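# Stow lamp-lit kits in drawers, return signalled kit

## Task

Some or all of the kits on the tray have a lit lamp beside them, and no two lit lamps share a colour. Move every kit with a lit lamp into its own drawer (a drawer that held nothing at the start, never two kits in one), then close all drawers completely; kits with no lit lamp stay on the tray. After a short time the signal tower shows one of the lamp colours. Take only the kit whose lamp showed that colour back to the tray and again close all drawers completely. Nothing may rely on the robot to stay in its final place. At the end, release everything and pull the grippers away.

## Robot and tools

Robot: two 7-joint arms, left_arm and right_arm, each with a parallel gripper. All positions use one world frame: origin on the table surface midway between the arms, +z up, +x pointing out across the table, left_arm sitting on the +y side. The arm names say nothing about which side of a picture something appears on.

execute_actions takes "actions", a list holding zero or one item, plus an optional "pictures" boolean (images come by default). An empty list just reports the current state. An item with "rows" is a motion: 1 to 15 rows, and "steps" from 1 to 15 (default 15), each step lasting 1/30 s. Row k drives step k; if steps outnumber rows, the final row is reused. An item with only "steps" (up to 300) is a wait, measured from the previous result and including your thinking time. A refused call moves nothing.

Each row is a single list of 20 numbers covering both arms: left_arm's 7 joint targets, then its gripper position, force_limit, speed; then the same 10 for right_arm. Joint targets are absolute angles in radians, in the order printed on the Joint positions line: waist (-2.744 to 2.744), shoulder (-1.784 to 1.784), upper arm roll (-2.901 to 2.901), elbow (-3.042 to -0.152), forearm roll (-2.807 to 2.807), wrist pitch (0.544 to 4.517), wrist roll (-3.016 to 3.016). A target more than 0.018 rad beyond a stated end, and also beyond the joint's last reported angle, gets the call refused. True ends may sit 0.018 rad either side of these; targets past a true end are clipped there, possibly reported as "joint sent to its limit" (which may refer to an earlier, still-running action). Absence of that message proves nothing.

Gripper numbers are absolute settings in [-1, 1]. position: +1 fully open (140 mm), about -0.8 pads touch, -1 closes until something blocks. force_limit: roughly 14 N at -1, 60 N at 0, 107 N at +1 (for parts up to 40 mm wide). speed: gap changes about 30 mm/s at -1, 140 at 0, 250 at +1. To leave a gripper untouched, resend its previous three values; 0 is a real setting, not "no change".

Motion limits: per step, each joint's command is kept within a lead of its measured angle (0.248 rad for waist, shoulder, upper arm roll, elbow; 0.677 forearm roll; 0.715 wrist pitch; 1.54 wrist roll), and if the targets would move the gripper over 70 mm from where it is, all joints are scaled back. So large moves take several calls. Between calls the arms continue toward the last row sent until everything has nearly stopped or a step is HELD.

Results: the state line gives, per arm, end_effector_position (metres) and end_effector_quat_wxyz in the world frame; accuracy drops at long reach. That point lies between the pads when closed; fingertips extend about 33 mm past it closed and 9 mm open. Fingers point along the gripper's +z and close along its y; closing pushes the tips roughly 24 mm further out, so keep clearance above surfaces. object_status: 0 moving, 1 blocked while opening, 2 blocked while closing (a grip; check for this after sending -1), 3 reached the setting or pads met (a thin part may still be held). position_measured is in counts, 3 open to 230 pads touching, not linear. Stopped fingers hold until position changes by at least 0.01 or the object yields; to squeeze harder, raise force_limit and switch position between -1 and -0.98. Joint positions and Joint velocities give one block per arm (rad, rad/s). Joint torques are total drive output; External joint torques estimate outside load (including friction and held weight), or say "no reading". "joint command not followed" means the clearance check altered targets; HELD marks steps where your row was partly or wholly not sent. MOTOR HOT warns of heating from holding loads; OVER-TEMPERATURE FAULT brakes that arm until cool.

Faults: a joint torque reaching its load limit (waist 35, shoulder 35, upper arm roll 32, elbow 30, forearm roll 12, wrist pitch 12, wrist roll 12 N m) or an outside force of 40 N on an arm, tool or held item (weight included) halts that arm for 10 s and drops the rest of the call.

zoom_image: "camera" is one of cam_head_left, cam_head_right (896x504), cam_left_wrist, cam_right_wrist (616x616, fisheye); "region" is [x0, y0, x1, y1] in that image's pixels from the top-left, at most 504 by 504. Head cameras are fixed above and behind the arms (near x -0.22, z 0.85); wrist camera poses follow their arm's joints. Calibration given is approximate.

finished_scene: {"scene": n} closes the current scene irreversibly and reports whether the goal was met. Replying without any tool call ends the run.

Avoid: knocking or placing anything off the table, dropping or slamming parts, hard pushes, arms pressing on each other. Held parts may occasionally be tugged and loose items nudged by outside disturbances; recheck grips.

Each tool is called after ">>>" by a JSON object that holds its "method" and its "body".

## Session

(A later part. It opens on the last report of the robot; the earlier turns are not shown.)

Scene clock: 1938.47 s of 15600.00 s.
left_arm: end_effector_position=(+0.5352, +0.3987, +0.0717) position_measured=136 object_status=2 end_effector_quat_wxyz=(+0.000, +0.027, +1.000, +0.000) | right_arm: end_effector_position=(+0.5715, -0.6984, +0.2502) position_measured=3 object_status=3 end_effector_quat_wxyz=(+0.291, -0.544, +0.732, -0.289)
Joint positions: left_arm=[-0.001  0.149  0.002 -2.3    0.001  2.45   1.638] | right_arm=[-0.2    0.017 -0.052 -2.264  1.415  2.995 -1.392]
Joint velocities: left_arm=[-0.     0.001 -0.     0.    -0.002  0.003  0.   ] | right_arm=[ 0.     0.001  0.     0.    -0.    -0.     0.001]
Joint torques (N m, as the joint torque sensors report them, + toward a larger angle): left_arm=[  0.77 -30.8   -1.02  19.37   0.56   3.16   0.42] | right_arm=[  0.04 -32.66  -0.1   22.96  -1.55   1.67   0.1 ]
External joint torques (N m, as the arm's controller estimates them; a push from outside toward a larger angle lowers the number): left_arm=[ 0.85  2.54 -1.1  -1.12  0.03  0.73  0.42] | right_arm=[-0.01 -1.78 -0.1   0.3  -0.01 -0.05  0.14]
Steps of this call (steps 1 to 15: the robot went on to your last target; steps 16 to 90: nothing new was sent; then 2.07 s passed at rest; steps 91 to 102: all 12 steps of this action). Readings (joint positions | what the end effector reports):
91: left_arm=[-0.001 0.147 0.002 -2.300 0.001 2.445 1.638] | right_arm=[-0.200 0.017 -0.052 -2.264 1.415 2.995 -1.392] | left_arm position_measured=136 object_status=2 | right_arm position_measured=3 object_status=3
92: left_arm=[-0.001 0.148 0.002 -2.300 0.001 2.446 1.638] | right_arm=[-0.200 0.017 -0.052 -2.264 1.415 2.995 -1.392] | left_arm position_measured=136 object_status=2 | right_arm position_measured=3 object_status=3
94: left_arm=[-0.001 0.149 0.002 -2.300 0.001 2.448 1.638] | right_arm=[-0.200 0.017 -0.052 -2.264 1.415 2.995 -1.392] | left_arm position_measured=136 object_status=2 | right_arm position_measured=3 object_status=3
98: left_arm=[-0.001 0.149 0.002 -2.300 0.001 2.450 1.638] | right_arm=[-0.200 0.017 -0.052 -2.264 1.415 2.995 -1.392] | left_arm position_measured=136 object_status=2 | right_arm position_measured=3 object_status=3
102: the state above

>>> {"method": "execute_actions", "body": {"actions": [{"rows":[[0.0,0.148,0,-2.3,0,2.45,1.645,0.35,0,0,-0.2,0.017,-0.05,-2.264,1.415,2.995,-1.392,1,0,0],[0.0,0.148,0,-2.3,0,2.45,1.645,0.35,0,0,-0.2,0.017,-0.05,-2.264,1.415,2.995,-1.392,1,0,0],[0.0,0.148,0,-2.3,0,2.45,1.645,0.35,0,0,-0.2,0.017,-0.05,-2.264,1.415,2.995,-1.392,1,0,0],[0.0,0.148,0,-2.3,0,2.45,1.645,0.35,0,0,-0.2,0.017,-0.05,-2.264,1.415,2.995,-1.392,1,0,0],[0.0,0.148,0,-2.3,0,2.45,1.645,0.35,0,0,-0.2,0.017,-0.05,-2.264,1.415,2.995,-1.392,1,0,0],[0.0,0.148,0,-2.3,0,2.45,1.645,0.35,0,0,-0.2,0.017,-0.05,-2.264,1.415,2.995,-1.392,1,0,0],[0.0,0.148,0,-2.3,0,2.43,1.645,0.35,0,0,-0.2,0.017,-0.05,-2.264,1.415,2.995,-1.392,1,0,0],[0.0,0.13,0,-2.295,0,2.39,1.645,0.35,0,0,-0.2,0.017,-0.05,-2.264,1.415,2.995,-1.392,1,0,0],[0.0,0.11,0,-2.289,0,2.36,1.645,0.35,0,0,-0.2,0.017,-0.05,-2.264,1.415,2.995,-1.392,1,0,0],[0.0,0.09,0,-2.281,0,2.33,1.645,0.35,0,0,-0.2,0.017,-0.05,-2.264,1.415,2.995,-1.392,1,0,0],[0.0,0.07,0,-2.272,0,2.3,1.645,0.35,0,0,-0.2,0.017,-0.05,-2.264,1.415,2.995,-1.392,1,0,0],[0.0,0.05,0,-2.262,0,2.27,1.645,0.35,0,0,-0.2,0.017,-0.05,-2.264,1.415,2.995,-1.392,1,0,0],[0.0,0.03,0,-2.25,0,2.25,1.645,0.35,0,0,-0.2,0.017,-0.05,-2.264,1.415,2.995,-1.392,1,0,0],[0.0,0.01,0,-2.235,0,2.23,1.645,0.35,0,0,-0.2,0.017,-0.05,-2.264,1.415,2.995,-1.392,1,0,0],[0.0,-0.013,0,-2.21,0,2.2,1.645,0.35,0,0,-0.2,0.017,-0.05,-2.264,1.415,2.995,-1.392,1,0,0]],"steps":15}], "pictures": false}}

>>> {"method": "execute_actions", "body": {"actions": [{"rows":[[0.04,-0.06,0,-2.22,0,2.2,1.6,-1,0,0,-0.2,0.017,-0.05,-2.264,1.415,2.995,-1.392,1,0,0],[0.04,-0.15,0,-2.3,0,2.2,1.6,-1,0,0,-0.2,0.017,-0.05,-2.264,1.415,2.995,-1.392,1,0,0],[0.04,-0.25,0,-2.4,0,2.2,1.6,-1,0,0,-0.2,0.017,-0.05,-2.264,1.415,2.995,-1.392,1,0,0],[0.04,-0.345,0,-2.5,0,2.25,1.6,-1,0,0,-0.2,0.017,-0.05,-2.264,1.415,2.995,-1.392,1,0,0],[0.04,-0.45,0,-2.62,0,2.35,1.6,-1,0,0,-0.2,0.017,-0.05,-2.264,1.415,2.995,-1.392,1,0,0],[0.04,-0.55,0,-2.75,0,2.45,1.6,-1,0,0,-0.2,0.017,-0.05,-2.264,1.415,2.995,-1.392,1,0,0],[0.04,-0.62,0,-2.87,0,2.6,1.6,-1,0,0,-0.2,0.017,-0.05,-2.264,1.415,2.995,-1.392,1,0,0],[0.04,-0.62,0,-2.94,0,2.75,1.6,-1,0,0,-0.2,0.017,-0.05,-2.264,1.415,2.995,-1.392,1,0,0]],"steps":15}], "pictures": false}}

>>> {"method": "execute_actions", "body": {"actions": [{"rows":[[0.04,-0.58,0,-2.945,0,2.82,1.6,-1,0,0,-0.2,0.017,-0.05,-2.264,1.415,2.995,-1.392,1,0,0],[0.04,-0.54,0,-2.95,0,2.87,1.6,-1,0,0,-0.2,0.017,-0.05,-2.264,1.415,2.995,-1.392,1,0,0],[0.04,-0.5,0,-2.955,0,2.92,1.6,-1,0,0,-0.2,0.017,-0.05,-2.264,1.415,2.995,-1.392,1,0,0],[0.04,-0.46,0,-2.96,0,2.96,1.6,-1,0,0,-0.2,0.017,-0.05,-2.264,1.415,2.995,-1.392,1,0,0],[0.04,-0.42,0,-2.965,0,3.0,1.6,-1,0,0,-0.2,0.017,-0.05,-2.264,1.415,2.995,-1.392,1,0,0],[0.04,-0.38,0,-2.968,0,3.04,1.6,-1,0,0,-0.2,0.017,-0.05,-2.264,1.415,2.995,-1.392,1,0,0],[0.04,-0.34,0,-2.968,0,3.08,1.6,-1,0,0,-0.2,0.017,-0.05,-2.264,1.415,2.995,-1.392,1,0,0],[0.04,-0.3,0,-2.968,0,3.12,1.6,-1,0,0,-0.2,0.017,-0.05,-2.264,1.415,2.995,-1.392,1,0,0],[0.04,-0.27,0,-2.968,0,3.15,1.6,-1,0,0,-0.2,0.017,-0.05,-2.264,1.415,2.995,-1.392,1,0,0],[0.04,-0.248,0,-2.968,0,3.158,1.6,-1,0,0,-0.2,0.017,-0.05,-2.264,1.415,2.995,-1.392,1,0,0]],"steps":15}], "pictures": false}}

>>> {"method": "execute_actions", "body": {"actions": [{"steps":15}]}}

Scene clock: 1981.90 s of 15600.00 s.
left_arm: end_effector_position=(+0.5410, +0.3988, +0.1382) position_measured=85 object_status=3 end_effector_quat_wxyz=(+0.008, +0.027, +1.000, +0.001) | right_arm: end_effector_position=(+0.5715, -0.6984, +0.2502) position_measured=3 object_status=3 end_effector_quat_wxyz=(+0.291, -0.544, +0.732, -0.289)
Joint positions: left_arm=[-0.001  0.038  0.002 -2.25   0.001  2.304  1.638] | right_arm=[-0.2    0.017 -0.052 -2.264  1.415  2.995 -1.392]
Joint velocities: left_arm=[-0.    -0.608  0.001  0.471  0.001 -0.61   0.001] | right_arm=[ 0.001  0.001 -0.     0.001  0.001  0.    -0.   ]
Joint torques (N m, as the joint torque sensors report them, + toward a larger angle): left_arm=[ -0.03 -33.27  -1.37  22.82   0.62   1.96   0.35] | right_arm=[  0.36 -32.63   0.01  23.12  -1.51   1.66   0.05]
External joint torques (N m, as the arm's controller estimates them; a push from outside toward a larger angle lowers the number): left_arm=[-0.02 -2.21 -1.41  0.66 -0.05 -0.69  0.35] | right_arm=[ 0.34 -1.66  0.06  0.38  0.03 -0.07  0.09]
Steps of this call (steps 1 to 15: the robot went on to your last target; steps 16 to 90: nothing new was sent; then 39.93 s passed at rest; steps 91 to 105: all 15 steps of this action). Readings (joint positions | what the end effector reports):
91: left_arm=[-0.001 0.149 0.002 -2.300 0.001 2.451 1.638] | right_arm=[-0.200 0.017 -0.052 -2.264 1.415 2.995 -1.392] | left_arm position_measured=136 object_status=0 | right_arm position_measured=3 object_status=3
92: left_arm=[-0.001 0.149 0.002 -2.300 0.001 2.451 1.638] | right_arm=[-0.200 0.017 -0.052 -2.264 1.415 2.995 -1.392] | left_arm position_measured=134 object_status=0 | right_arm position_measured=3 object_status=3
94: left_arm=[-0.001 0.149 0.002 -2.300 0.001 2.451 1.638] | right_arm=[-0.200 0.017 -0.052 -2.264 1.415 2.995 -1.392] | left_arm position_measured=114 object_status=0 | right_arm position_measured=3 object_status=3
98: left_arm=[-0.001 0.147 0.002 -2.300 0.001 2.439 1.638] | right_arm=[-0.200 0.017 -0.052 -2.264 1.415 2.995 -1.392] | left_arm position_measured=86 object_status=0 | right_arm position_measured=3 object_status=3
105: the state above

Scene clock: 1982.40 s of 15600.00 s.
left_arm: end_effector_position=(+0.4234, +0.4121, +0.1679) position_measured=190 object_status=0 end_effector_quat_wxyz=(+0.170, -0.004, +0.985, +0.008) | right_arm: end_effector_position=(+0.5715, -0.6984, +0.2502) position_measured=3 object_status=3 end_effector_quat_wxyz=(+0.291, -0.544, +0.732, -0.289)
Joint positions: left_arm=[ 0.037 -0.61   0.    -2.93   0.001  2.663  1.613] | right_arm=[-0.2    0.017 -0.052 -2.264  1.415  2.995 -1.392]
Joint velocities: left_arm=[ 0.    -0.062 -0.    -0.192 -0.     0.477 -0.019] | right_arm=[ 0.     0.001 -0.     0.    -0.001 -0.     0.001]
Joint torques (N m, as the joint torque sensors report them, + toward a larger angle): left_arm=[  0.36 -11.76  -0.04  25.12   0.5    4.53  -0.25] | right_arm=[  0.37 -32.85   0.11  22.77  -1.53   1.63   0.04]
External joint torques (N m, as the arm's controller estimates them; a push from outside toward a larger angle lowers the number): left_arm=[ 0.42 -0.76  0.58 -1.37 -0.17  0.84 -0.24] | right_arm=[ 0.45 -2.01  0.25  0.13  0.   -0.1   0.09]
Steps of this call (steps 1 to 15: all 15 steps of this action). Readings (joint positions | what the end effector reports):
1: left_arm=[0.006 0.012 -0.002 -2.240 0.001 2.286 1.635] | right_arm=[-0.200 0.017 -0.052 -2.264 1.415 2.995 -1.392] | left_arm position_measured=85 object_status=0 | right_arm position_measured=3 object_status=3
2: left_arm=[0.014 -0.032 -0.002 -2.253 0.001 2.274 1.632] | right_arm=[-0.200 0.017 -0.052 -2.264 1.415 2.995 -1.392] | left_arm position_measured=92 object_status=0 | right_arm position_measured=3 object_status=3
4: left_arm=[0.028 -0.176 -0.001 -2.351 0.001 2.263 1.627] | right_arm=[-0.200 0.017 -0.052 -2.264 1.415 2.995 -1.392] | left_arm position_measured=107 object_status=0 | right_arm position_measured=3 object_status=3
8: left_arm=[0.037 -0.496 0.000 -2.655 0.001 2.425 1.620] | right_arm=[-0.200 0.017 -0.052 -2.264 1.415 2.995 -1.392] | left_arm position_measured=137 object_status=0 | right_arm position_measured=3 object_status=3
15: the state above

Scene clock: 1982.90 s of 15600.00 s.
left_arm: end_effector_position=(+0.4435, +0.4131, +0.0807) position_measured=233 object_status=3 end_effector_quat_wxyz=(+0.189, -0.007, +0.982, +0.009) | right_arm: end_effector_position=(+0.5715, -0.6984, +0.2502) position_measured=3 object_status=3 end_effector_quat_wxyz=(+0.291, -0.544, +0.732, -0.289)
Joint positions: left_arm=[ 0.037 -0.253  0.    -2.97   0.001  3.098  1.608] | right_arm=[-0.2    0.017 -0.052 -2.264  1.415  2.995 -1.392]
Joint velocities: left_arm=[ 0.003  0.062 -0.     0.001  0.001  0.335 -0.004] | right_arm=[ 0.001 -0.001 -0.     0.001 -0.001 -0.001 -0.   ]
Joint torques (N m, as the joint torque sensors report them, + toward a larger angle): left_arm=[  1.06 -15.89   0.14  18.42   0.36   4.1   -0.2 ] | right_arm=[  0.21 -32.26  -0.23  23.12  -1.52   1.69   0.03]
External joint torques (N m, as the arm's controller estimates them; a push from outside toward a larger angle lowers the number): left_arm=[ 0.97  1.34  0.28  0.62  0.05  0.9  -0.19] | right_arm=[ 0.04 -1.26 -0.34  0.37  0.03 -0.02  0.08]
Steps of this call (steps 1 to 15: all 15 steps of this action). Readings (joint positions | what the end effector reports):
1: left_arm=[0.037 -0.605 0.000 -2.934 0.001 2.689 1.612] | right_arm=[-0.200 0.017 -0.052 -2.264 1.415 2.995 -1.392] | left_arm position_measured=198 object_status=0 | right_arm position_measured=3 object_status=3
2: left_arm=[0.037 -0.590 0.000 -2.936 0.001 2.721 1.612] | right_arm=[-0.200 0.017 -0.052 -2.264 1.415 2.995 -1.392] | left_arm position_measured=205 object_status=0 | right_arm position_measured=3 object_status=3
4: left_arm=[0.037 -0.535 0.000 -2.943 0.001 2.793 1.611] | right_arm=[-0.200 0.017 -0.052 -2.264 1.415 2.995 -1.392] | left_arm position_measured=221 object_status=0 | right_arm position_measured=3 object_status=3
8: left_arm=[0.037 -0.384 0.000 -2.961 0.001 2.941 1.609] | right_arm=[-0.200 0.017 -0.052 -2.264 1.415 2.995 -1.392] | left_arm position_measured=233 object_status=0 | right_arm position_measured=3 object_status=3
15: the state above

Scene clock: 1983.40 s of 15600.00 s.
left_arm: end_effector_position=(+0.4569, +0.4138, +0.0907) position_measured=233 object_status=3 end_effector_quat_wxyz=(+0.214, -0.007, +0.977, +0.010) | right_arm: end_effector_position=(+0.5715, -0.6984, +0.2502) position_measured=3 object_status=3 end_effector_quat_wxyz=(+0.291, -0.544, +0.732, -0.289)
Joint positions: left_arm=[ 0.037 -0.25   0.    -2.969  0.001  3.151  1.607] | right_arm=[-0.2    0.017 -0.052 -2.264  1.415  2.995 -1.392]
Joint velocities: left_arm=[-0.    -0.001  0.    -0.001  0.001  0.017 -0.002] | right_arm=[ 0.001  0.002  0.    -0.    -0.001 -0.     0.001]
Joint torques (N m, as the joint torque sensors report them, + toward a larger angle): left_arm=[  1.03 -14.3    0.02  17.5    0.31   4.06  -0.25] | right_arm=[  0.15 -32.67   0.16  23.36  -1.52   1.61  -0.01]
External joint torques (N m, as the arm's controller estimates them; a push from outside toward a larger angle lowers the number): left_arm=[ 1.02  2.01  0.25  0.25 -0.02  0.84 -0.24] | right_arm=[ 0.15 -1.95  0.22  0.79  0.01 -0.11  0.04]
Steps of this call (steps 1 to 15: the robot went on to your last target). Readings (joint positions | what the end effector reports):
1: left_arm=[0.037 -0.252 0.000 -2.970 0.001 3.108 1.608] | right_arm=[-0.200 0.017 -0.052 -2.264 1.415 2.995 -1.392] | left_arm position_measured=233 object_status=3 | right_arm position_measured=3 object_status=3
2: left_arm=[0.037 -0.251 0.000 -2.970 0.001 3.116 1.608] | right_arm=[-0.200 0.017 -0.052 -2.264 1.415 2.995 -1.392] | left_arm position_measured=233 object_status=3 | right_arm position_measured=3 object_status=3
4: left_arm=[0.037 -0.251 0.000 -2.970 0.001 3.129 1.608] | right_arm=[-0.200 0.017 -0.052 -2.264 1.415 2.995 -1.392] | left_arm position_measured=233 object_status=3 | right_arm position_measured=3 object_status=3
8: left_arm=[0.037 -0.250 0.000 -2.969 0.001 3.143 1.607] | right_arm=[-0.200 0.017 -0.052 -2.264 1.415 2.995 -1.392] | left_arm position_measured=233 object_status=3 | right_arm position_measured=3 object_status=3
15: the state above
camera_calibration (this result's frames):
cam_left_wrist: T_world_to_cam=[[0.149786, 0.988234, 0.0309519, -0.471933], [0.644144, -0.121287, 0.755227, -0.299533], [0.750095, -0.0931853, -0.654732, -0.054198], [0, 0, 0, 1]] pos_world=[0.304285, 0.425, 0.205338]
cam_right_wrist: T_world_to_cam=[[-0.63892, 0.244611, -0.729346, 0.71564], [-0.0627636, 0.928362, 0.366339, 0.583916], [0.766708, 0.279838, -0.577797, 0.0780707], [0, 0, 0, 1]] pos_world=[0.434028, -0.738986, 0.353147]

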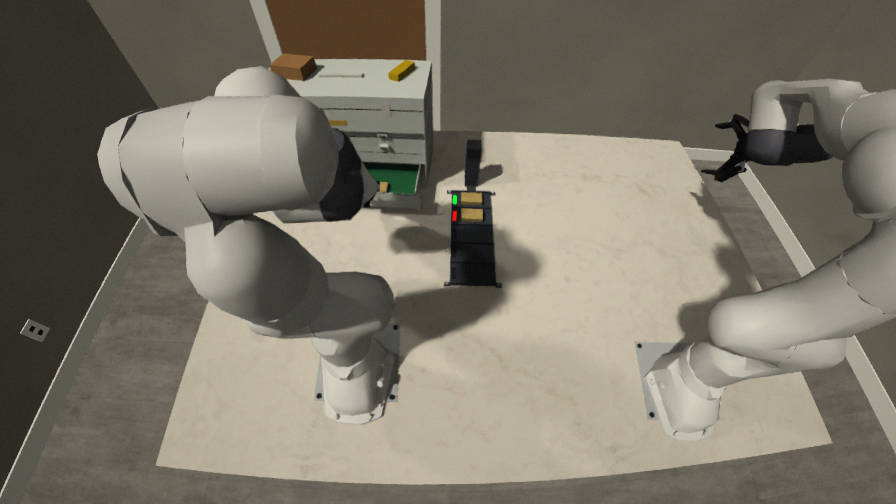

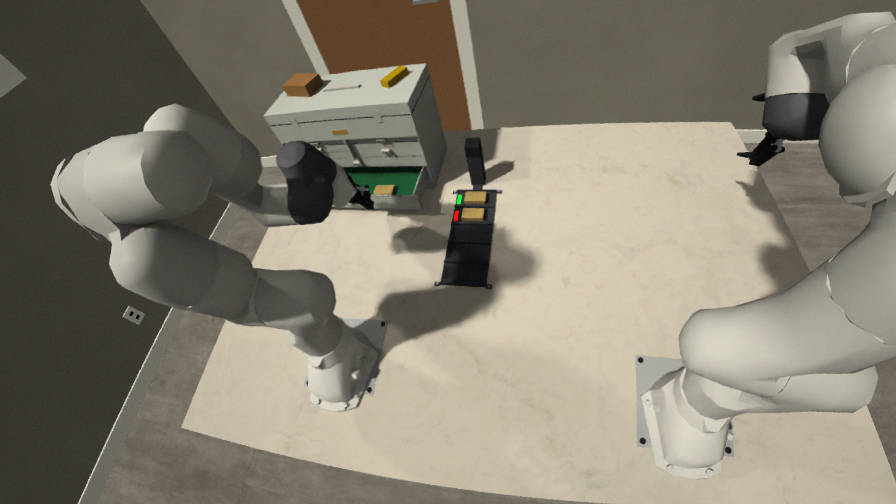

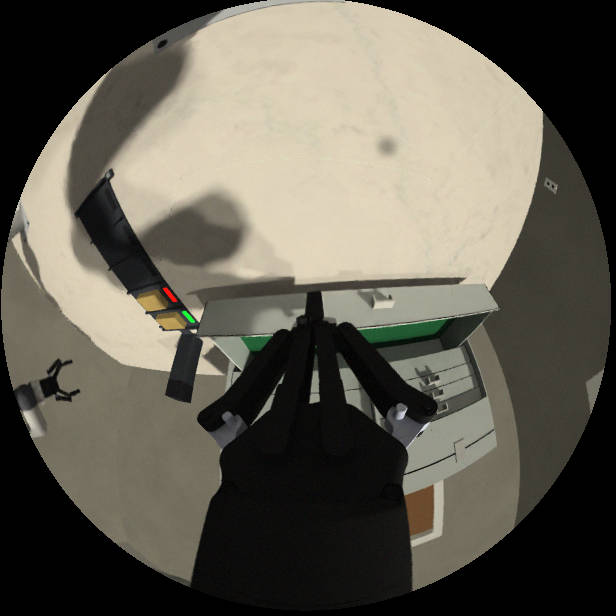

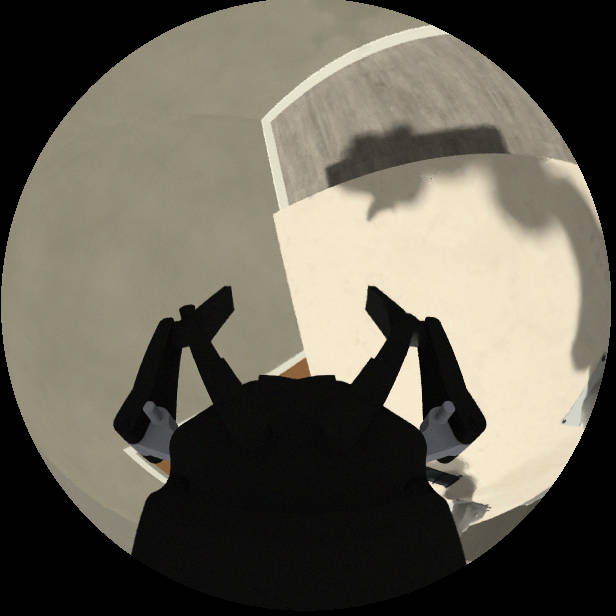

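>>> {"method": "execute_actions", "body": {"actions": [{"rows":[[0.04,-0.234,0,-2.952,0,3.158,1.6,-1,0,0,-0.2,0.017,-0.05,-2.264,1.415,2.995,-1.392,1,0,0],[0.04,-0.22,0,-2.937,0,3.157,1.6,-1,0,0,-0.2,0.017,-0.05,-2.264,1.415,2.995,-1.392,1,0,0],[0.04,-0.206,0,-2.921,0,3.156,1.6,-1,0,0,-0.2,0.017,-0.05,-2.264,1.415,2.995,-1.392,1,0,0],[0.04,-0.192,0,-2.906,0,3.155,1.6,-1,0,0,-0.2,0.017,-0.05,-2.264,1.415,2.995,-1.392,1,0,0],[0.04,-0.178,0,-2.89,0,3.154,1.6,-1,0,0,-0.2,0.017,-0.05,-2.264,1.415,2.995,-1.392,1,0,0],[0.04,-0.164,0,-2.875,0,3.152,1.6,-1,0,0,-0.2,0.017,-0.05,-2.264,1.415,2.995,-1.392,1,0,0],[0.04,-0.15,0,-2.86,0,3.15,1.6,-1,0,0,-0.2,0.017,-0.05,-2.264,1.415,2.995,-1.392,1,0,0],[0.04,-0.136,0,-2.844,0,3.148,1.6,-1,0,0,-0.2,0.017,-0.05,-2.264,1.415,2.995,-1.392,1,0,0],[0.04,-0.122,0,-2.829,0,3.146,1.6,-1,0,0,-0.2,0.017,-0.05,-2.264,1.415,2.995,-1.392,1,0,0],[0.04,-0.1086,0,-2.8135,0,3.144,1.6,-1,0,0,-0.2,0.017,-0.05,-2.264,1.415,2.995,-1.392,1,0,0],[0.04,-0.096,0,-2.798,0,3.141,1.6,-1,0,0,-0.2,0.017,-0.05,-2.264,1.415,2.995,-1.392,1,0,0],[0.04,-0.084,0,-2.782,0,3.138,1.6,-1,0,0,-0.2,0.017,-0.05,-2.264,1.415,2.995,-1.392,1,0,0],[0.04,-0.071,0,-2.766,0,3.135,1.6,-1,0,0,-0.2,0.017,-0.05,-2.264,1.415,2.995,-1.392,1,0,0],[0.04,-0.059,0,-2.75,0,3.131,1.6,-1,0,0,-0.2,0.017,-0.05,-2.264,1.415,2.995,-1.392,1,0,0],[0.04,-0.047,0,-2.735,0,3.128,1.6,-1,0,0,-0.2,0.017,-0.05,-2.264,1.415,2.995,-1.392,1,0,0]],"steps":15}], "pictures": false}}

>>> {"method": "execute_actions", "body": {"actions": [{"rows":[[0.04,-0.034,0,-2.719,0,3.124,1.6,-1,0,0,-0.2,0.017,-0.05,-2.264,1.415,2.995,-1.392,1,0,0],[0.04,-0.022,0,-2.703,0,3.12,1.6,-1,0,0,-0.2,0.017,-0.05,-2.264,1.415,2.995,-1.392,1,0,0],[0.04,-0.01,0,-2.687,0,3.117,1.6,-1,0,0,-0.2,0.017,-0.05,-2.264,1.415,2.995,-1.392,1,0,0],[0.04,0.003,0,-2.671,0,3.113,1.6,-1,0,0,-0.2,0.017,-0.05,-2.264,1.415,2.995,-1.392,1,0,0],[0.04,0.015,0,-2.656,0,3.11,1.6,-1,0,0,-0.2,0.017,-0.05,-2.264,1.415,2.995,-1.392,1,0,0],[0.04,0.027,0,-2.639,0,3.105,1.6,-1,0,0,-0.2,0.017,-0.05,-2.264,1.415,2.995,-1.392,1,0,0],[0.04,0.038,0,-2.623,0,3.1,1.6,-1,0,0,-0.2,0.017,-0.05,-2.264,1.415,2.995,-1.392,1,0,0],[0.04,0.05,0,-2.607,0,3.096,1.6,-1,0,0,-0.2,0.017,-0.05,-2.264,1.415,2.995,-1.392,1,0,0],[0.04,0.061,0,-2.591,0,3.091,1.6,-1,0,0,-0.2,0.017,-0.05,-2.264,1.415,2.995,-1.392,1,0,0],[0.04,0.073,0,-2.574,0,3.087,1.6,-1,0,0,-0.2,0.017,-0.05,-2.264,1.415,2.995,-1.392,1,0,0],[0.04,0.082,0,-2.562,0,3.084,1.6,-1,0,0,-0.2,0.017,-0.05,-2.264,1.415,2.995,-1.392,1,0,0],[0.04,0.09,0,-2.551,0,3.081,1.6,-1,0,0,-0.2,0.017,-0.05,-2.264,1.415,2.995,-1.392,1,0,0],[0.04,0.096,0,-2.542,0,3.079,1.6,-1,0,0,-0.2,0.017,-0.05,-2.264,1.415,2.995,-1.392,1,0,0],[0.04,0.102,0,-2.533,0,3.078,1.6,-1,0,0,-0.2,0.017,-0.05,-2.264,1.415,2.995,-1.392,1,0,0],[0.04,0.108,0,-2.5255,0,3.077,1.6,-1,0,0,-0.2,0.017,-0.05,-2.264,1.415,2.995,-1.392,1,0,0]],"steps":15}], "pictures": false}}

>>> {"method": "execute_actions", "body": {"actions": [{"rows":[[0.04,0.108,0,-2.5255,0,3.077,1.6,-1,0,0,-0.2,0.017,-0.05,-2.264,1.415,2.995,-1.392,1,0,0],[0.04,0.108,0,-2.5255,0,3.077,1.6,-1,0,0,-0.2,0.017,-0.05,-2.264,1.415,2.995,-1.392,1,0,0],[0.04,0.108,0,-2.5255,0,3.077,1.6,-1,0,0,-0.2,0.017,-0.05,-2.264,1.415,2.995,-1.392,1,0,0],[0.04,0.108,0,-2.5255,0,3.077,1.6,-1,0,0,-0.2,0.017,-0.05,-2.264,1.415,2.995,-1.392,1,0,0],[0.04,0.12,0,-2.505,0,3.082,1.6,-1,0,0,-0.2,0.017,-0.05,-2.264,1.415,2.995,-1.392,1,0,0]],"steps":15}], "pictures": false}}

Scene clock: 2020.83 s of 15600.00 s.
left_arm: end_effector_position=(+0.5200, +0.4160, +0.0894) position_measured=233 object_status=3 end_effector_quat_wxyz=(+0.214, -0.006, +0.977, +0.009) | right_arm: end_effector_position=(+0.5715, -0.6984, +0.2502) position_measured=3 object_status=3 end_effector_quat_wxyz=(+0.291, -0.544, +0.732, -0.289)
Joint positions: left_arm=[ 0.037 -0.073 -0.002 -2.775  0.001  3.134  1.607] | right_arm=[-0.2    0.017 -0.052 -2.264  1.415  2.995 -1.392]
Joint velocities: left_arm=[-0.001  0.359 -0.009  0.435 -0.    -0.076  0.001] | right_arm=[-0.     0.     0.    -0.001 -0.    -0.     0.   ]
Joint torques (N m, as the joint torque sensors report them, + toward a larger angle): left_arm=[  0.98 -23.89   2.1   19.21   0.24   4.23  -0.28] | right_arm=[  0.16 -32.81  -0.44  23.14  -1.52   1.6    0.09]
External joint torques (N m, as the arm's controller estimates them; a push from outside toward a larger angle lowers the number): left_arm=[ 0.87  1.09  1.9   3.57 -0.1   1.04 -0.27] | right_arm=[ 0.15 -2.   -0.4   0.51  0.01 -0.12  0.13]
Steps of this call (steps 1 to 15: the robot went on to your last target; steps 16 to 90: nothing new was sent; then 33.93 s passed at rest; steps 91 to 105: all 15 steps of this action). Readings (joint positions | what the end effector reports):
91: left_arm=[0.037 -0.247 0.000 -2.966 0.001 3.154 1.607] | right_arm=[-0.200 0.017 -0.052 -2.264 1.415 2.995 -1.392] | left_arm position_measured=233 object_status=3 | right_arm position_measured=3 object_status=3
92: left_arm=[0.037 -0.240 0.000 -2.958 0.001 3.154 1.607] | right_arm=[-0.200 0.017 -0.052 -2.264 1.415 2.995 -1.392] | left_arm position_measured=233 object_status=3 | right_arm position_measured=3 object_status=3
94: left_arm=[0.038 -0.219 0.000 -2.937 0.001 3.153 1.607] | right_arm=[-0.200 0.017 -0.052 -2.264 1.415 2.995 -1.392] | left_arm position_measured=233 object_status=3 | right_arm position_measured=3 object_status=3
98: left_arm=[0.038 -0.166 -0.001 -2.882 0.001 3.149 1.607] | right_arm=[-0.200 0.017 -0.052 -2.264 1.415 2.995 -1.392] | left_arm position_measured=233 object_status=3 | right_arm position_measured=3 object_status=3
105: the state above

Scene clock: 2021.33 s of 15600.00 s.
left_arm: end_effector_position=(+0.5897, +0.4184, +0.0889) position_measured=233 object_status=3 end_effector_quat_wxyz=(+0.215, -0.006, +0.977, +0.009) | right_arm: end_effector_position=(+0.5715, -0.6984, +0.2502) position_measured=3 object_status=3 end_effector_quat_wxyz=(+0.291, -0.544, +0.732, -0.289)
Joint positions: left_arm=[ 0.037  0.095 -0.003 -2.553  0.001  3.082  1.607] | right_arm=[-0.2    0.017 -0.052 -2.264  1.415  2.995 -1.392]
Joint velocities: left_arm=[ 0.001  0.198  0.001  0.273 -0.001 -0.069  0.   ] | right_arm=[-0.001 -0.    -0.     0.    -0.     0.001  0.   ]
Joint torques (N m, as the joint torque sensors report them, + toward a larger angle): left_arm=[  1.17 -30.44   2.17  21.38   0.33   4.27  -0.23] | right_arm=[  0.23 -32.98   0.32  23.01  -1.63   1.64   0.06]
External joint torques (N m, as the arm's controller estimates them; a push from outside toward a larger angle lowers the number): left_arm=[ 1.05  0.03  1.96  4.33 -0.03  1.17 -0.22] | right_arm=[ 0.31 -1.88  0.47  0.2  -0.09 -0.11  0.1 ]
Steps of this call (steps 1 to 15: all 15 steps of this action). Readings (joint positions | what the end effector reports):
1: left_arm=[0.037 -0.060 -0.002 -2.759 0.001 3.131 1.607] | right_arm=[-0.200 0.017 -0.052 -2.264 1.415 2.995 -1.392] | left_arm position_measured=233 object_status=3 | right_arm position_measured=3 object_status=3
2: left_arm=[0.037 -0.048 -0.002 -2.744 0.001 3.128 1.607] | right_arm=[-0.200 0.017 -0.052 -2.264 1.415 2.995 -1.392] | left_arm position_measured=233 object_status=3 | right_arm position_measured=3 object_status=3
4: left_arm=[0.037 -0.023 -0.002 -2.712 0.001 3.121 1.607] | right_arm=[-0.200 0.017 -0.052 -2.264 1.415 2.995 -1.392] | left_arm position_measured=233 object_status=3 | right_arm position_measured=3 object_status=3
8: left_arm=[0.037 0.026 -0.003 -2.648 0.001 3.107 1.607] | right_arm=[-0.200 0.017 -0.052 -2.264 1.415 2.995 -1.392] | left_arm position_measured=233 object_status=3 | right_arm position_measured=3 object_status=3
15: the state above

Scene clock: 2021.83 s of 15600.00 s.
left_arm: end_effector_position=(+0.5997, +0.4185, +0.0887) position_measured=233 object_status=3 end_effector_quat_wxyz=(+0.214, -0.005, +0.977, +0.009) | right_arm: end_effector_position=(+0.5715, -0.6984, +0.2502) position_measured=3 object_status=3 end_effector_quat_wxyz=(+0.291, -0.544, +0.732, -0.289)
Joint positions: left_arm=[ 0.037  0.117 -0.003 -2.518  0.001  3.067  1.607] | right_arm=[-0.2    0.017 -0.052 -2.264  1.415  2.995 -1.392]
Joint velocities: left_arm=[ 0.    -0.001  0.001  0.004  0.    -0.007 -0.001] | right_arm=[ 0.     0.    -0.001 -0.001 -0.001 -0.    -0.001]
Joint torques (N m, as the joint torque sensors report them, + toward a larger angle): left_arm=[  1.3  -29.04   2.26  25.5    0.26   5.88  -0.28] | right_arm=[  0.11 -33.09   0.41  23.05  -1.55   1.6    0.06]
External joint torques (N m, as the arm's controller estimates them; a push from outside toward a larger angle lowers the number): left_arm=[ 1.24  1.36  2.1   6.89 -0.13  2.67 -0.27] | right_arm=[ 0.17 -2.29  0.52  0.43 -0.02 -0.13  0.1 ]
Steps of this call (steps 1 to 15: all 15 steps of this action). Readings (joint positions | what the end effector reports):
1: left_arm=[0.037 0.100 -0.003 -2.546 0.001 3.080 1.607] | right_arm=[-0.200 0.017 -0.052 -2.264 1.415 2.995 -1.392] | left_arm position_measured=233 object_status=3 | right_arm position_measured=3 object_status=3
2: left_arm=[0.037 0.103 -0.003 -2.541 0.001 3.079 1.607] | right_arm=[-0.200 0.017 -0.052 -2.264 1.415 2.995 -1.392] | left_arm position_measured=233 object_status=3 | right_arm position_measured=3 object_status=3
4: left_arm=[0.037 0.106 -0.003 -2.536 0.001 3.076 1.607] | right_arm=[-0.200 0.017 -0.052 -2.264 1.415 2.995 -1.392] | left_arm position_measured=233 object_status=3 | right_arm position_measured=3 object_status=3
8: left_arm=[0.037 0.117 -0.003 -2.520 0.001 3.072 1.607] | right_arm=[-0.200 0.017 -0.052 -2.264 1.415 2.995 -1.392] | left_arm position_measured=233 object_status=3 | right_arm position_measured=3 object_status=3
15: the state above

>>> {"method": "execute_actions", "body": {"actions": [{"rows":[[0.04,0.06,0,-2.59,0,3.09,1.6,-0.3,0,0,-0.2,0.017,-0.05,-2.264,1.415,2.995,-1.392,1,0,0],[0.04,0.015,0,-2.656,0,3.11,1.6,-0.3,0,0,-0.2,0.017,-0.05,-2.264,1.415,2.995,-1.392,1,0,0],[0.04,-0.05,0,-2.735,0,3.13,1.6,-0.3,0,0,-0.2,0.017,-0.05,-2.264,1.415,2.995,-1.392,1,0,0],[0.1,-0.11,0,-2.81,0,3.14,1.6,-0.3,0,0,-0.2,0.017,-0.05,-2.264,1.415,2.995,-1.392,1,0,0],[0.3,-0.2,0,-2.83,0.1,3.15,1.5,-0.3,0,0,-0.2,0.017,-0.05,-2.264,1.415,2.995,-1.392,1,0,0],[0.5,-0.25,0,-2.83,0.2,3.2,1.5,-0.3,0,0,-0.2,0.017,-0.05,-2.264,1.415,2.995,-1.392,1,0,0],[0.82,-0.25,0,-2.83,0.4,3.3,1.4,-0.3,0,0,-0.2,0.017,-0.05,-2.264,1.415,2.995,-1.392,1,0,0],[0.82,-0.25,0,-2.83,0.5,3.4,1.4,-0.3,0,0,-0.2,0.017,-0.05,-2.264,1.415,2.995,-1.392,1,0,0]],"steps":15}], "pictures": false}}

>>> {"method": "execute_actions", "body": {"actions": [{"rows":[[0.82,-0.25,0,-2.83,0.6,3.5,1.4,-0.3,0,0,-0.2,0.017,-0.05,-2.264,1.415,2.995,-1.392,1,0,0],[0.82,-0.25,0,-2.83,0.6,3.5,1.4,-0.3,0,0,-0.2,0.017,-0.05,-2.264,1.415,2.995,-1.392,1,0,0],[0.82,-0.25,0,-2.83,0.7,3.55,1.4,-0.3,0,0,-0.2,0.017,-0.05,-2.264,1.415,2.995,-1.392,1,0,0],[0.85,-0.22,0,-2.83,0.7,3.6,1.4,-0.3,0,0,-0.2,0.017,-0.05,-2.264,1.415,2.995,-1.392,1,0,0],[0.85,-0.19,0,-2.82,0.8,3.65,1.4,-0.3,0,0,-0.2,0.017,-0.05,-2.264,1.415,2.995,-1.392,1,0,0],[0.85,-0.16,0,-2.81,0.8,3.7,1.4,-0.3,0,0,-0.2,0.017,-0.05,-2.264,1.415,2.995,-1.392,1,0,0],[0.85,-0.13,0,-2.8,0.9,3.75,1.4,-0.3,0,0,-0.2,0.017,-0.05,-2.264,1.415,2.995,-1.392,1,0,0],[0.85,-0.1,0,-2.79,0.9,3.8,1.4,-0.3,0,0,-0.2,0.017,-0.05,-2.264,1.415,2.995,-1.392,1,0,0],[0.85,-0.07,0,-2.78,0.95,3.85,1.4,-0.3,0,0,-0.2,0.017,-0.05,-2.264,1.415,2.995,-1.392,1,0,0],[0.85,-0.04,0,-2.77,0.95,3.9,1.4,-0.3,0,0,-0.2,0.017,-0.05,-2.264,1.415,2.995,-1.392,1,0,0],[0.85,-0.01,0,-2.76,1.0,3.94,1.4,-0.3,0,0,-0.2,0.017,-0.05,-2.264,1.415,2.995,-1.392,1,0,0],[0.85,0.02,0,-2.75,1.0,3.98,1.4,-0.3,0,0,-0.2,0.017,-0.05,-2.264,1.415,2.995,-1.392,1,0,0],[0.85,0.05,0,-2.74,1.02,4.0,1.4,-0.3,0,0,-0.2,0.017,-0.05,-2.264,1.415,2.995,-1.392,1,0,0],[0.85,0.08,0,-2.73,1.02,4.03,1.4,-0.3,0,0,-0.2,0.017,-0.05,-2.264,1.415,2.995,-1.392,1,0,0],[0.85,0.11,0,-2.72,1.02,4.055,1.4,-0.3,0,0,-0.2,0.017,-0.05,-2.264,1.415,2.995,-1.392,1,0,0]],"steps":15}], "pictures": false}}

>>> {"method": "execute_actions", "body": {"actions": [{"rows":[[0.85,0.15,0,-2.7,1.02,4.058,1.34,-0.3,0,0,-0.2,0.017,-0.05,-2.264,1.415,2.995,-1.392,1,0,0],[0.85,0.19,0,-2.68,1.02,4.058,1.34,-0.3,0,0,-0.2,0.017,-0.05,-2.264,1.415,2.995,-1.392,1,0,0],[0.85,0.23,0,-2.65,1.02,4.058,1.34,-0.3,0,0,-0.2,0.017,-0.05,-2.264,1.415,2.995,-1.392,1,0,0],[0.845,0.27,0,-2.62,1.02,4.058,1.34,-0.3,0,0,-0.2,0.017,-0.05,-2.264,1.415,2.995,-1.392,1,0,0],[0.84,0.31,0,-2.59,1.02,4.058,1.34,-0.3,0,0,-0.2,0.017,-0.05,-2.264,1.415,2.995,-1.392,1,0,0],[0.83,0.345,0,-2.56,1.02,4.058,1.34,-0.3,0,0,-0.2,0.017,-0.05,-2.264,1.415,2.995,-1.392,1,0,0],[0.822,0.377,0,-2.533,1.023,4.058,1.34,-0.3,0,0,-0.2,0.017,-0.05,-2.264,1.415,2.995,-1.392,1,0,0]],"steps":15}], "pictures": false}}

>>> {"method": "execute_actions", "body": {"actions": [{"steps":15}]}}

>>> {"method": "zoom_image", "body": {"camera": "cam_left_wrist", "region": [230, 240, 400, 360]}}

Scene clock: 2102.20 s of 15600.00 s.
left_arm: end_effector_position=(+0.5046, +0.6295, +0.1846) position_measured=167 object_status=0 end_effector_quat_wxyz=(+0.317, -0.095, +0.936, +0.118) | right_arm: end_effector_position=(+0.5715, -0.6984, +0.2502) position_measured=3 object_status=3 end_effector_quat_wxyz=(+0.291, -0.544, +0.732, -0.289)
Joint positions: left_arm=[ 0.526 -0.225 -0.003 -2.81   0.373  3.283  1.518] | right_arm=[-0.2    0.017 -0.052 -2.264  1.415  2.995 -1.392]
Joint velocities: left_arm=[ 1.38  -0.18   0.086 -0.085  0.56   0.391 -0.213] | right_arm=[-0.002 -0.001 -0.001  0.    -0.     0.001  0.001]
Joint torques (N m, as the joint torque sensors report them, + toward a larger angle): left_arm=[ -4.11 -19.09  -2.77  16.46   1.51   4.09  -0.12] | right_arm=[  0.14 -32.89   0.07  23.3   -1.59   1.69   0.04]
External joint torques (N m, as the arm's controller estimates them; a push from outside toward a larger angle lowers the number): left_arm=[ 1.09 -1.62  1.06 -1.71  0.93  0.87 -0.1 ] | right_arm=[ 0.26 -1.86  0.25  0.54 -0.05 -0.06  0.08]
Steps of this call (steps 1 to 15: the robot went on to your last target; steps 16 to 90: nothing new was sent; then 76.87 s passed at rest; steps 91 to 105: all 15 steps of this action). Readings (joint positions | what the end effector reports):
91: left_arm=[0.037 0.105 -0.003 -2.534 0.001 3.069 1.607] | right_arm=[-0.200 0.017 -0.052 -2.264 1.415 2.995 -1.392] | left_arm position_measured=233 object_status=0 | right_arm position_measured=3 object_status=3
92: left_arm=[0.037 0.079 -0.003 -2.569 0.001 3.076 1.607] | right_arm=[-0.200 0.017 -0.052 -2.264 1.415 2.995 -1.392] | left_arm position_measured=231 object_status=0 | right_arm position_measured=3 object_status=3
94: left_arm=[0.048 -0.005 -0.007 -2.677 0.002 3.095 1.607] | right_arm=[-0.200 0.017 -0.052 -2.264 1.415 2.995 -1.392] | left_arm position_measured=211 object_status=0 | right_arm position_measured=3 object_status=3
98: left_arm=[0.196 -0.122 -0.007 -2.765 0.123 3.141 1.580] | right_arm=[-0.200 0.017 -0.052 -2.264 1.415 2.995 -1.392] | left_arm position_measured=181 object_status=0 | right_arm position_measured=3 object_status=3
105: the state above

Scene clock: 2102.70 s of 15600.00 s.
left_arm: end_effector_position=(+0.5213, +0.6351, +0.2037) position_measured=167 object_status=3 end_effector_quat_wxyz=(+0.461, +0.035, +0.883, +0.081) | right_arm: end_effector_position=(+0.5715, -0.6984, +0.2502) position_measured=3 object_status=3 end_effector_quat_wxyz=(+0.291, -0.544, +0.732, -0.289)
Joint positions: left_arm=[ 0.845  0.043  0.002 -2.742  0.962  3.876  1.431] | right_arm=[-0.2    0.017 -0.052 -2.264  1.415  2.995 -1.392]
Joint velocities: left_arm=[ 0.001  0.907 -0.014  0.272  0.469  1.049 -0.081] | right_arm=[-0.     0.001  0.    -0.    -0.001 -0.    -0.   ]
Joint torques (N m, as the joint torque sensors report them, + toward a larger angle): left_arm=[  2.06 -28.44  -0.36  14.9   -0.1    4.22  -0.19] | right_arm=[  0.11 -32.82   0.19  23.15  -1.53   1.66   0.08]
External joint torques (N m, as the arm's controller estimates them; a push from outside toward a larger angle lowers the number): left_arm=[ 0.99  1.76 -1.33  0.43  0.99  0.91 -0.18] | right_arm=[ 0.03 -1.98  0.17  0.5   0.   -0.05  0.13]
Steps of this call (steps 1 to 15: all 15 steps of this action). Readings (joint positions | what the end effector reports):
1: left_arm=[0.581 -0.230 -0.003 -2.814 0.409 3.309 1.510] | right_arm=[-0.200 0.017 -0.052 -2.264 1.415 2.995 -1.392] | left_arm position_measured=167 object_status=3 | right_arm position_measured=3 object_status=3
2: left_arm=[0.636 -0.234 -0.003 -2.816 0.442 3.333 1.503] | right_arm=[-0.200 0.017 -0.052 -2.264 1.415 2.995 -1.392] | left_arm position_measured=167 object_status=3 | right_arm position_measured=3 object_status=3
4: left_arm=[0.747 -0.237 0.001 -2.821 0.547 3.410 1.484] | right_arm=[-0.200 0.017 -0.052 -2.264 1.415 2.995 -1.392] | left_arm position_measured=167 object_status=3 | right_arm position_measured=3 object_status=3
8: left_arm=[0.835 -0.162 0.008 -2.804 0.748 3.582 1.457] | right_arm=[-0.200 0.017 -0.052 -2.264 1.415 2.995 -1.392] | left_arm position_measured=167 object_status=3 | right_arm position_measured=3 object_status=3
15: the state above

Scene clock: 2103.20 s of 15600.00 s.
left_arm: end_effector_position=(+0.5666, +0.6238, +0.1532) position_measured=167 object_status=3 end_effector_quat_wxyz=(+0.495, +0.030, +0.868, -0.007) | right_arm: end_effector_position=(+0.5715, -0.6984, +0.2502) position_measured=3 object_status=3 end_effector_quat_wxyz=(+0.291, -0.544, +0.732, -0.289)
Joint positions: left_arm=[ 0.825  0.374  0.002 -2.537  1.019  4.044  1.363] | right_arm=[-0.2    0.017 -0.052 -2.264  1.415  2.995 -1.392]
Joint velocities: left_arm=[-0.001  0.006 -0.     0.034  0.009  0.062 -0.056] | right_arm=[-0.     0.001 -0.    -0.     0.     0.     0.001]
Joint torques (N m, as the joint torque sensors report them, + toward a larger angle): left_arm=[ -2.26 -30.96  -1.69  12.76   0.32   4.05  -0.41] | right_arm=[  0.05 -32.95  -0.21  22.96  -1.58   1.62   0.1 ]
External joint torques (N m, as the arm's controller estimates them; a push from outside toward a larger angle lowers the number): left_arm=[-2.19  1.88 -0.79  0.08  0.87  0.77 -0.38] | right_arm=[ 0.06 -2.07 -0.14  0.32 -0.05 -0.11  0.15]
Steps of this call (steps 1 to 15: all 15 steps of this action). Readings (joint positions | what the end effector reports):
1: left_arm=[0.845 0.075 0.002 -2.730 0.976 3.909 1.423] | right_arm=[-0.200 0.017 -0.052 -2.264 1.415 2.995 -1.392] | left_arm position_measured=167 object_status=3 | right_arm position_measured=3 object_status=3
2: left_arm=[0.845 0.111 0.001 -2.714 0.986 3.935 1.415] | right_arm=[-0.200 0.017 -0.052 -2.264 1.415 2.995 -1.392] | left_arm position_measured=167 object_status=3 | right_arm position_measured=3 object_status=3
4: left_arm=[0.845 0.187 0.001 -2.672 1.000 3.975 1.402] | right_arm=[-0.200 0.017 -0.052 -2.264 1.415 2.995 -1.392] | left_arm position_measured=167 object_status=3 | right_arm position_measured=3 object_status=3
8: left_arm=[0.833 0.330 0.002 -2.572 1.012 4.017 1.382] | right_arm=[-0.200 0.017 -0.052 -2.264 1.415 2.995 -1.392] | left_arm position_measured=167 object_status=3 | right_arm position_measured=3 object_status=3
15: the state above

Scene clock: 2103.70 s of 15600.00 s.
left_arm: end_effector_position=(+0.5679, +0.6234, +0.1567) position_measured=167 object_status=3 end_effector_quat_wxyz=(+0.499, +0.026, +0.866, -0.011) | right_arm: end_effector_position=(+0.5715, -0.6984, +0.2502) position_measured=3 object_status=3 end_effector_quat_wxyz=(+0.291, -0.544, +0.732, -0.289)
Joint positions: left_arm=[ 0.825  0.375  0.002 -2.535  1.02   4.053  1.35 ] | right_arm=[-0.2    0.017 -0.052 -2.264  1.415  2.995 -1.392]
Joint velocities: left_arm=[ 0.     0.001  0.001 -0.     0.001  0.003 -0.01 ] | right_arm=[ 0.    -0.001 -0.     0.     0.001 -0.    -0.   ]
Joint torques (N m, as the joint torque sensors report them, + toward a larger angle): left_arm=[ -2.58 -31.39  -1.91  13.32   0.35   4.    -0.36] | right_arm=[ -0.14 -32.59   0.01  23.08  -1.57   1.61   0.02]
External joint torques (N m, as the arm's controller estimates them; a push from outside toward a larger angle lowers the number): left_arm=[-2.6   1.38 -1.07  0.41  0.94  0.73 -0.34] | right_arm=[-0.17 -1.69  0.04  0.41 -0.04 -0.12  0.07]
Steps of this call (steps 1 to 15: the robot went on to your last target). Readings (joint positions | what the end effector reports):
1: left_arm=[0.825 0.374 0.002 -2.536 1.019 4.046 1.362] | right_arm=[-0.200 0.017 -0.052 -2.264 1.415 2.995 -1.392] | left_arm position_measured=167 object_status=3 | right_arm position_measured=3 object_status=3
2: left_arm=[0.825 0.375 0.002 -2.535 1.020 4.047 1.360] | right_arm=[-0.200 0.017 -0.052 -2.264 1.415 2.995 -1.392] | left_arm position_measured=167 object_status=3 | right_arm position_measured=3 object_status=3
4: left_arm=[0.825 0.375 0.002 -2.535 1.020 4.049 1.357] | right_arm=[-0.200 0.017 -0.052 -2.264 1.415 2.995 -1.392] | left_arm position_measured=167 object_status=3 | right_arm position_measured=3 object_status=3
8: left_arm=[0.825 0.375 0.002 -2.535 1.020 4.052 1.354] | right_arm=[-0.200 0.017 -0.052 -2.264 1.415 2.995 -1.392] | left_arm position_measured=167 object_status=3 | right_arm position_measured=3 object_status=3
15: the state above
camera_calibration (this result's frames):
cam_left_wrist: T_world_to_cam=[[0.182336, 0.976324, 0.116382, -0.722201], [0.0808833, -0.132859, 0.987829, -0.104754], [0.979904, -0.170704, -0.103193, -0.243335], [0, 0, 0, 1]] pos_world=[0.378601, 0.649647, 0.16242]
cam_right_wrist: T_world_to_cam=[[-0.638921, 0.244611, -0.729346, 0.71564], [-0.0627636, 0.928362, 0.366339, 0.583916], [0.766708, 0.279838, -0.577797, 0.0780707], [0, 0, 0, 1]] pos_world=[0.434028, -0.738986, 0.353147]

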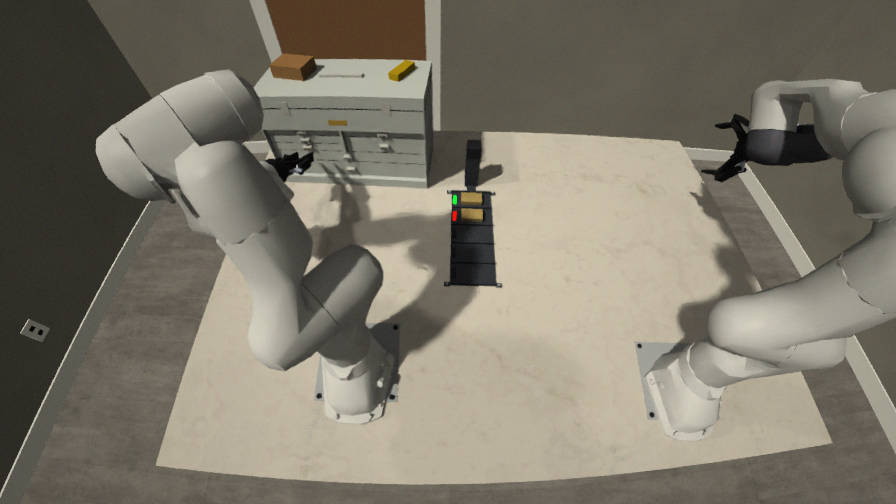

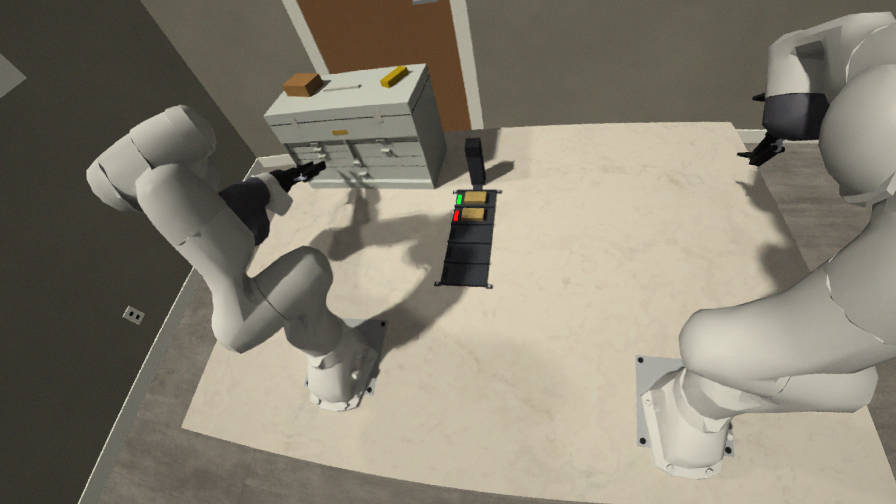

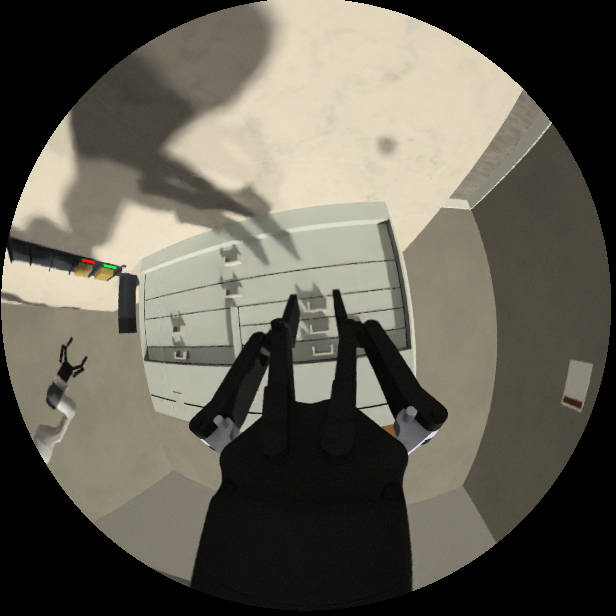

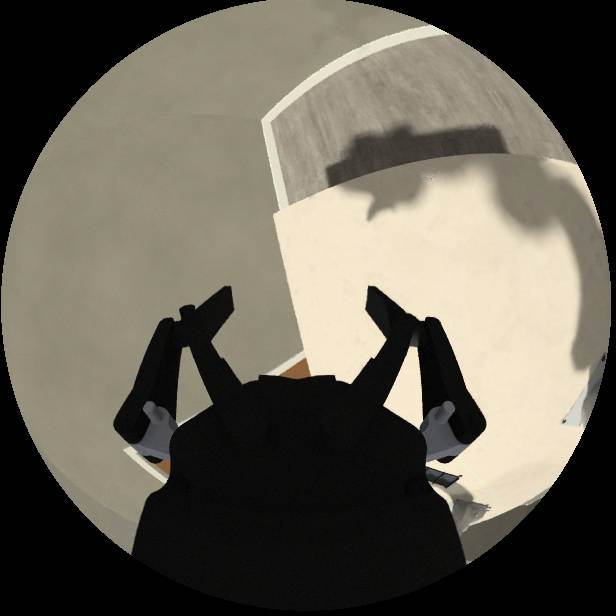

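Region (230, 240, 400, 360) of cam_left_wrist's 616x616 image, scaled by 2.965, with more detail than that image has; it fills the top 356 rows of this view, and the rest is white.

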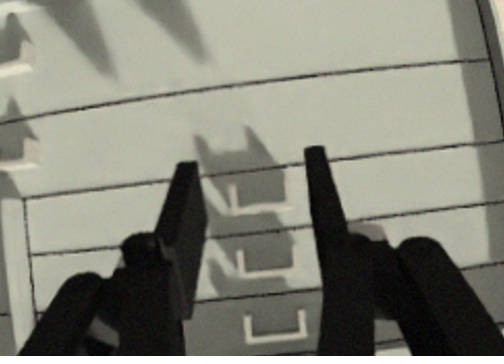

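>>> {"method": "execute_actions", "body": {"actions": []}}

Scene clock: 2135.37 s of 15600.00 s.
left_arm: end_effector_position=(+0.5680, +0.6233, +0.1568) position_measured=167 object_status=3 end_effector_quat_wxyz=(+0.500, +0.024, +0.866, -0.012) | right_arm: end_effector_position=(+0.5715, -0.6984, +0.2502) position_measured=3 object_status=3 end_effector_quat_wxyz=(+0.291, -0.544, +0.732, -0.289)
Joint positions: left_arm=[ 0.825  0.375  0.002 -2.534  1.02   4.054  1.347] | right_arm=[-0.2    0.017 -0.052 -2.264  1.415  2.995 -1.392]
Joint velocities: left_arm=[ 0.     0.001 -0.001  0.001  0.001  0.     0.001] | right_arm=[ 0.001 -0.     0.001 -0.002 -0.001  0.     0.001]
Joint torques (N m, as the joint torque sensors report them, + toward a larger angle): left_arm=[ -1.67 -31.36  -1.43  13.44   0.29   3.97  -0.31] | right_arm=[  0.38 -32.35   0.23  23.09  -1.56   1.64   0.01]
External joint torques (N m, as the arm's controller estimates them; a push from outside toward a larger angle lowers the number): left_arm=[-1.66  1.32 -0.55  0.58  0.87  0.71 -0.29] | right_arm=[ 0.28 -1.47  0.19  0.42 -0.02 -0.08  0.05]
Steps of this call (steps 1 to 15: the robot went on to your last target; steps 16 to 90: nothing new was sent; then 28.67 s passed at rest). Readings (joint positions | what the end effector reports):
1: left_arm=[0.825 0.375 0.002 -2.535 1.020 4.053 1.350] | right_arm=[-0.200 0.017 -0.052 -2.264 1.415 2.995 -1.392] | left_arm position_measured=167 object_status=3 | right_arm position_measured=3 object_status=3
2: left_arm=[0.825 0.375 0.002 -2.535 1.020 4.053 1.349] | right_arm=[-0.200 0.017 -0.052 -2.264 1.415 2.995 -1.392] | left_arm position_measured=167 object_status=3 | right_arm position_measured=3 object_status=3
4: left_arm=[0.825 0.375 0.002 -2.535 1.020 4.054 1.349] | right_arm=[-0.200 0.017 -0.052 -2.264 1.415 2.995 -1.392] | left_arm position_measured=167 object_status=3 | right_arm position_measured=3 object_status=3
8: left_arm=[0.825 0.375 0.002 -2.534 1.020 4.054 1.348] | right_arm=[-0.200 0.017 -0.052 -2.264 1.415 2.995 -1.392] | left_arm position_measured=167 object_status=3 | right_arm position_measured=3 object_status=3
90: the state above
All arms were judged still, so your last target was given up. Only a new action makes them travel on or press farther. Fingers that are still opening or closing keep moving.
camera_calibration (this result's frames):
cam_left_wrist: T_world_to_cam=[[0.180974, 0.976892, 0.11371, -0.721337], [0.0805614, -0.129955, 0.988242, -0.106656], [0.980183, -0.169685, -0.102218, -0.244371], [0, 0, 0, 1]] pos_world=[0.378664, 0.649342, 0.162446]
cam_right_wrist: T_world_to_cam=[[-0.638921, 0.244611, -0.729346, 0.71564], [-0.0627636, 0.928362, 0.366339, 0.583916], [0.766708, 0.279838, -0.577797, 0.0780708], [0, 0, 0, 1]] pos_world=[0.434028, -0.738986, 0.353147]

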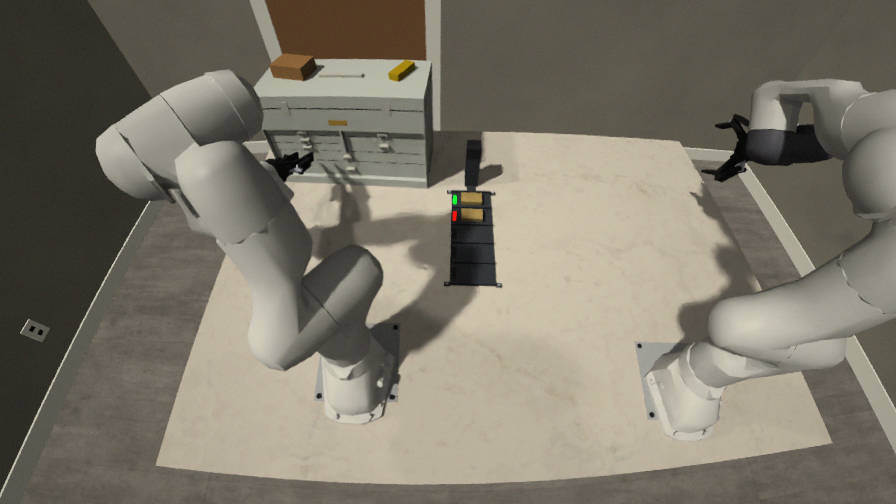

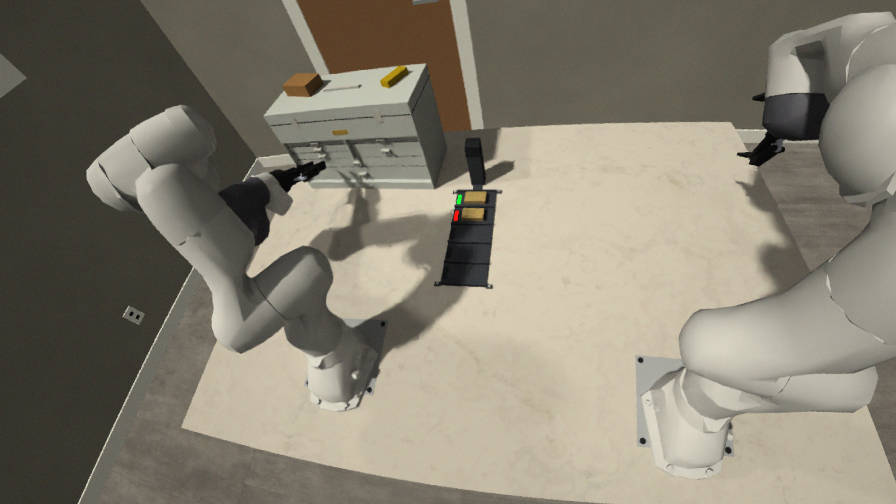

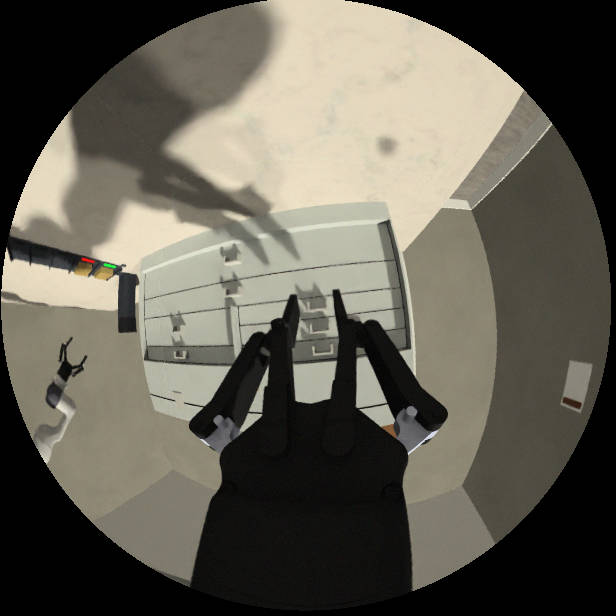

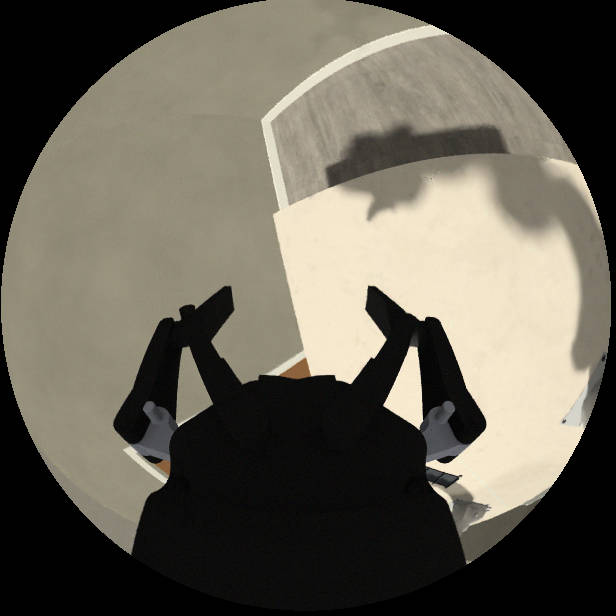

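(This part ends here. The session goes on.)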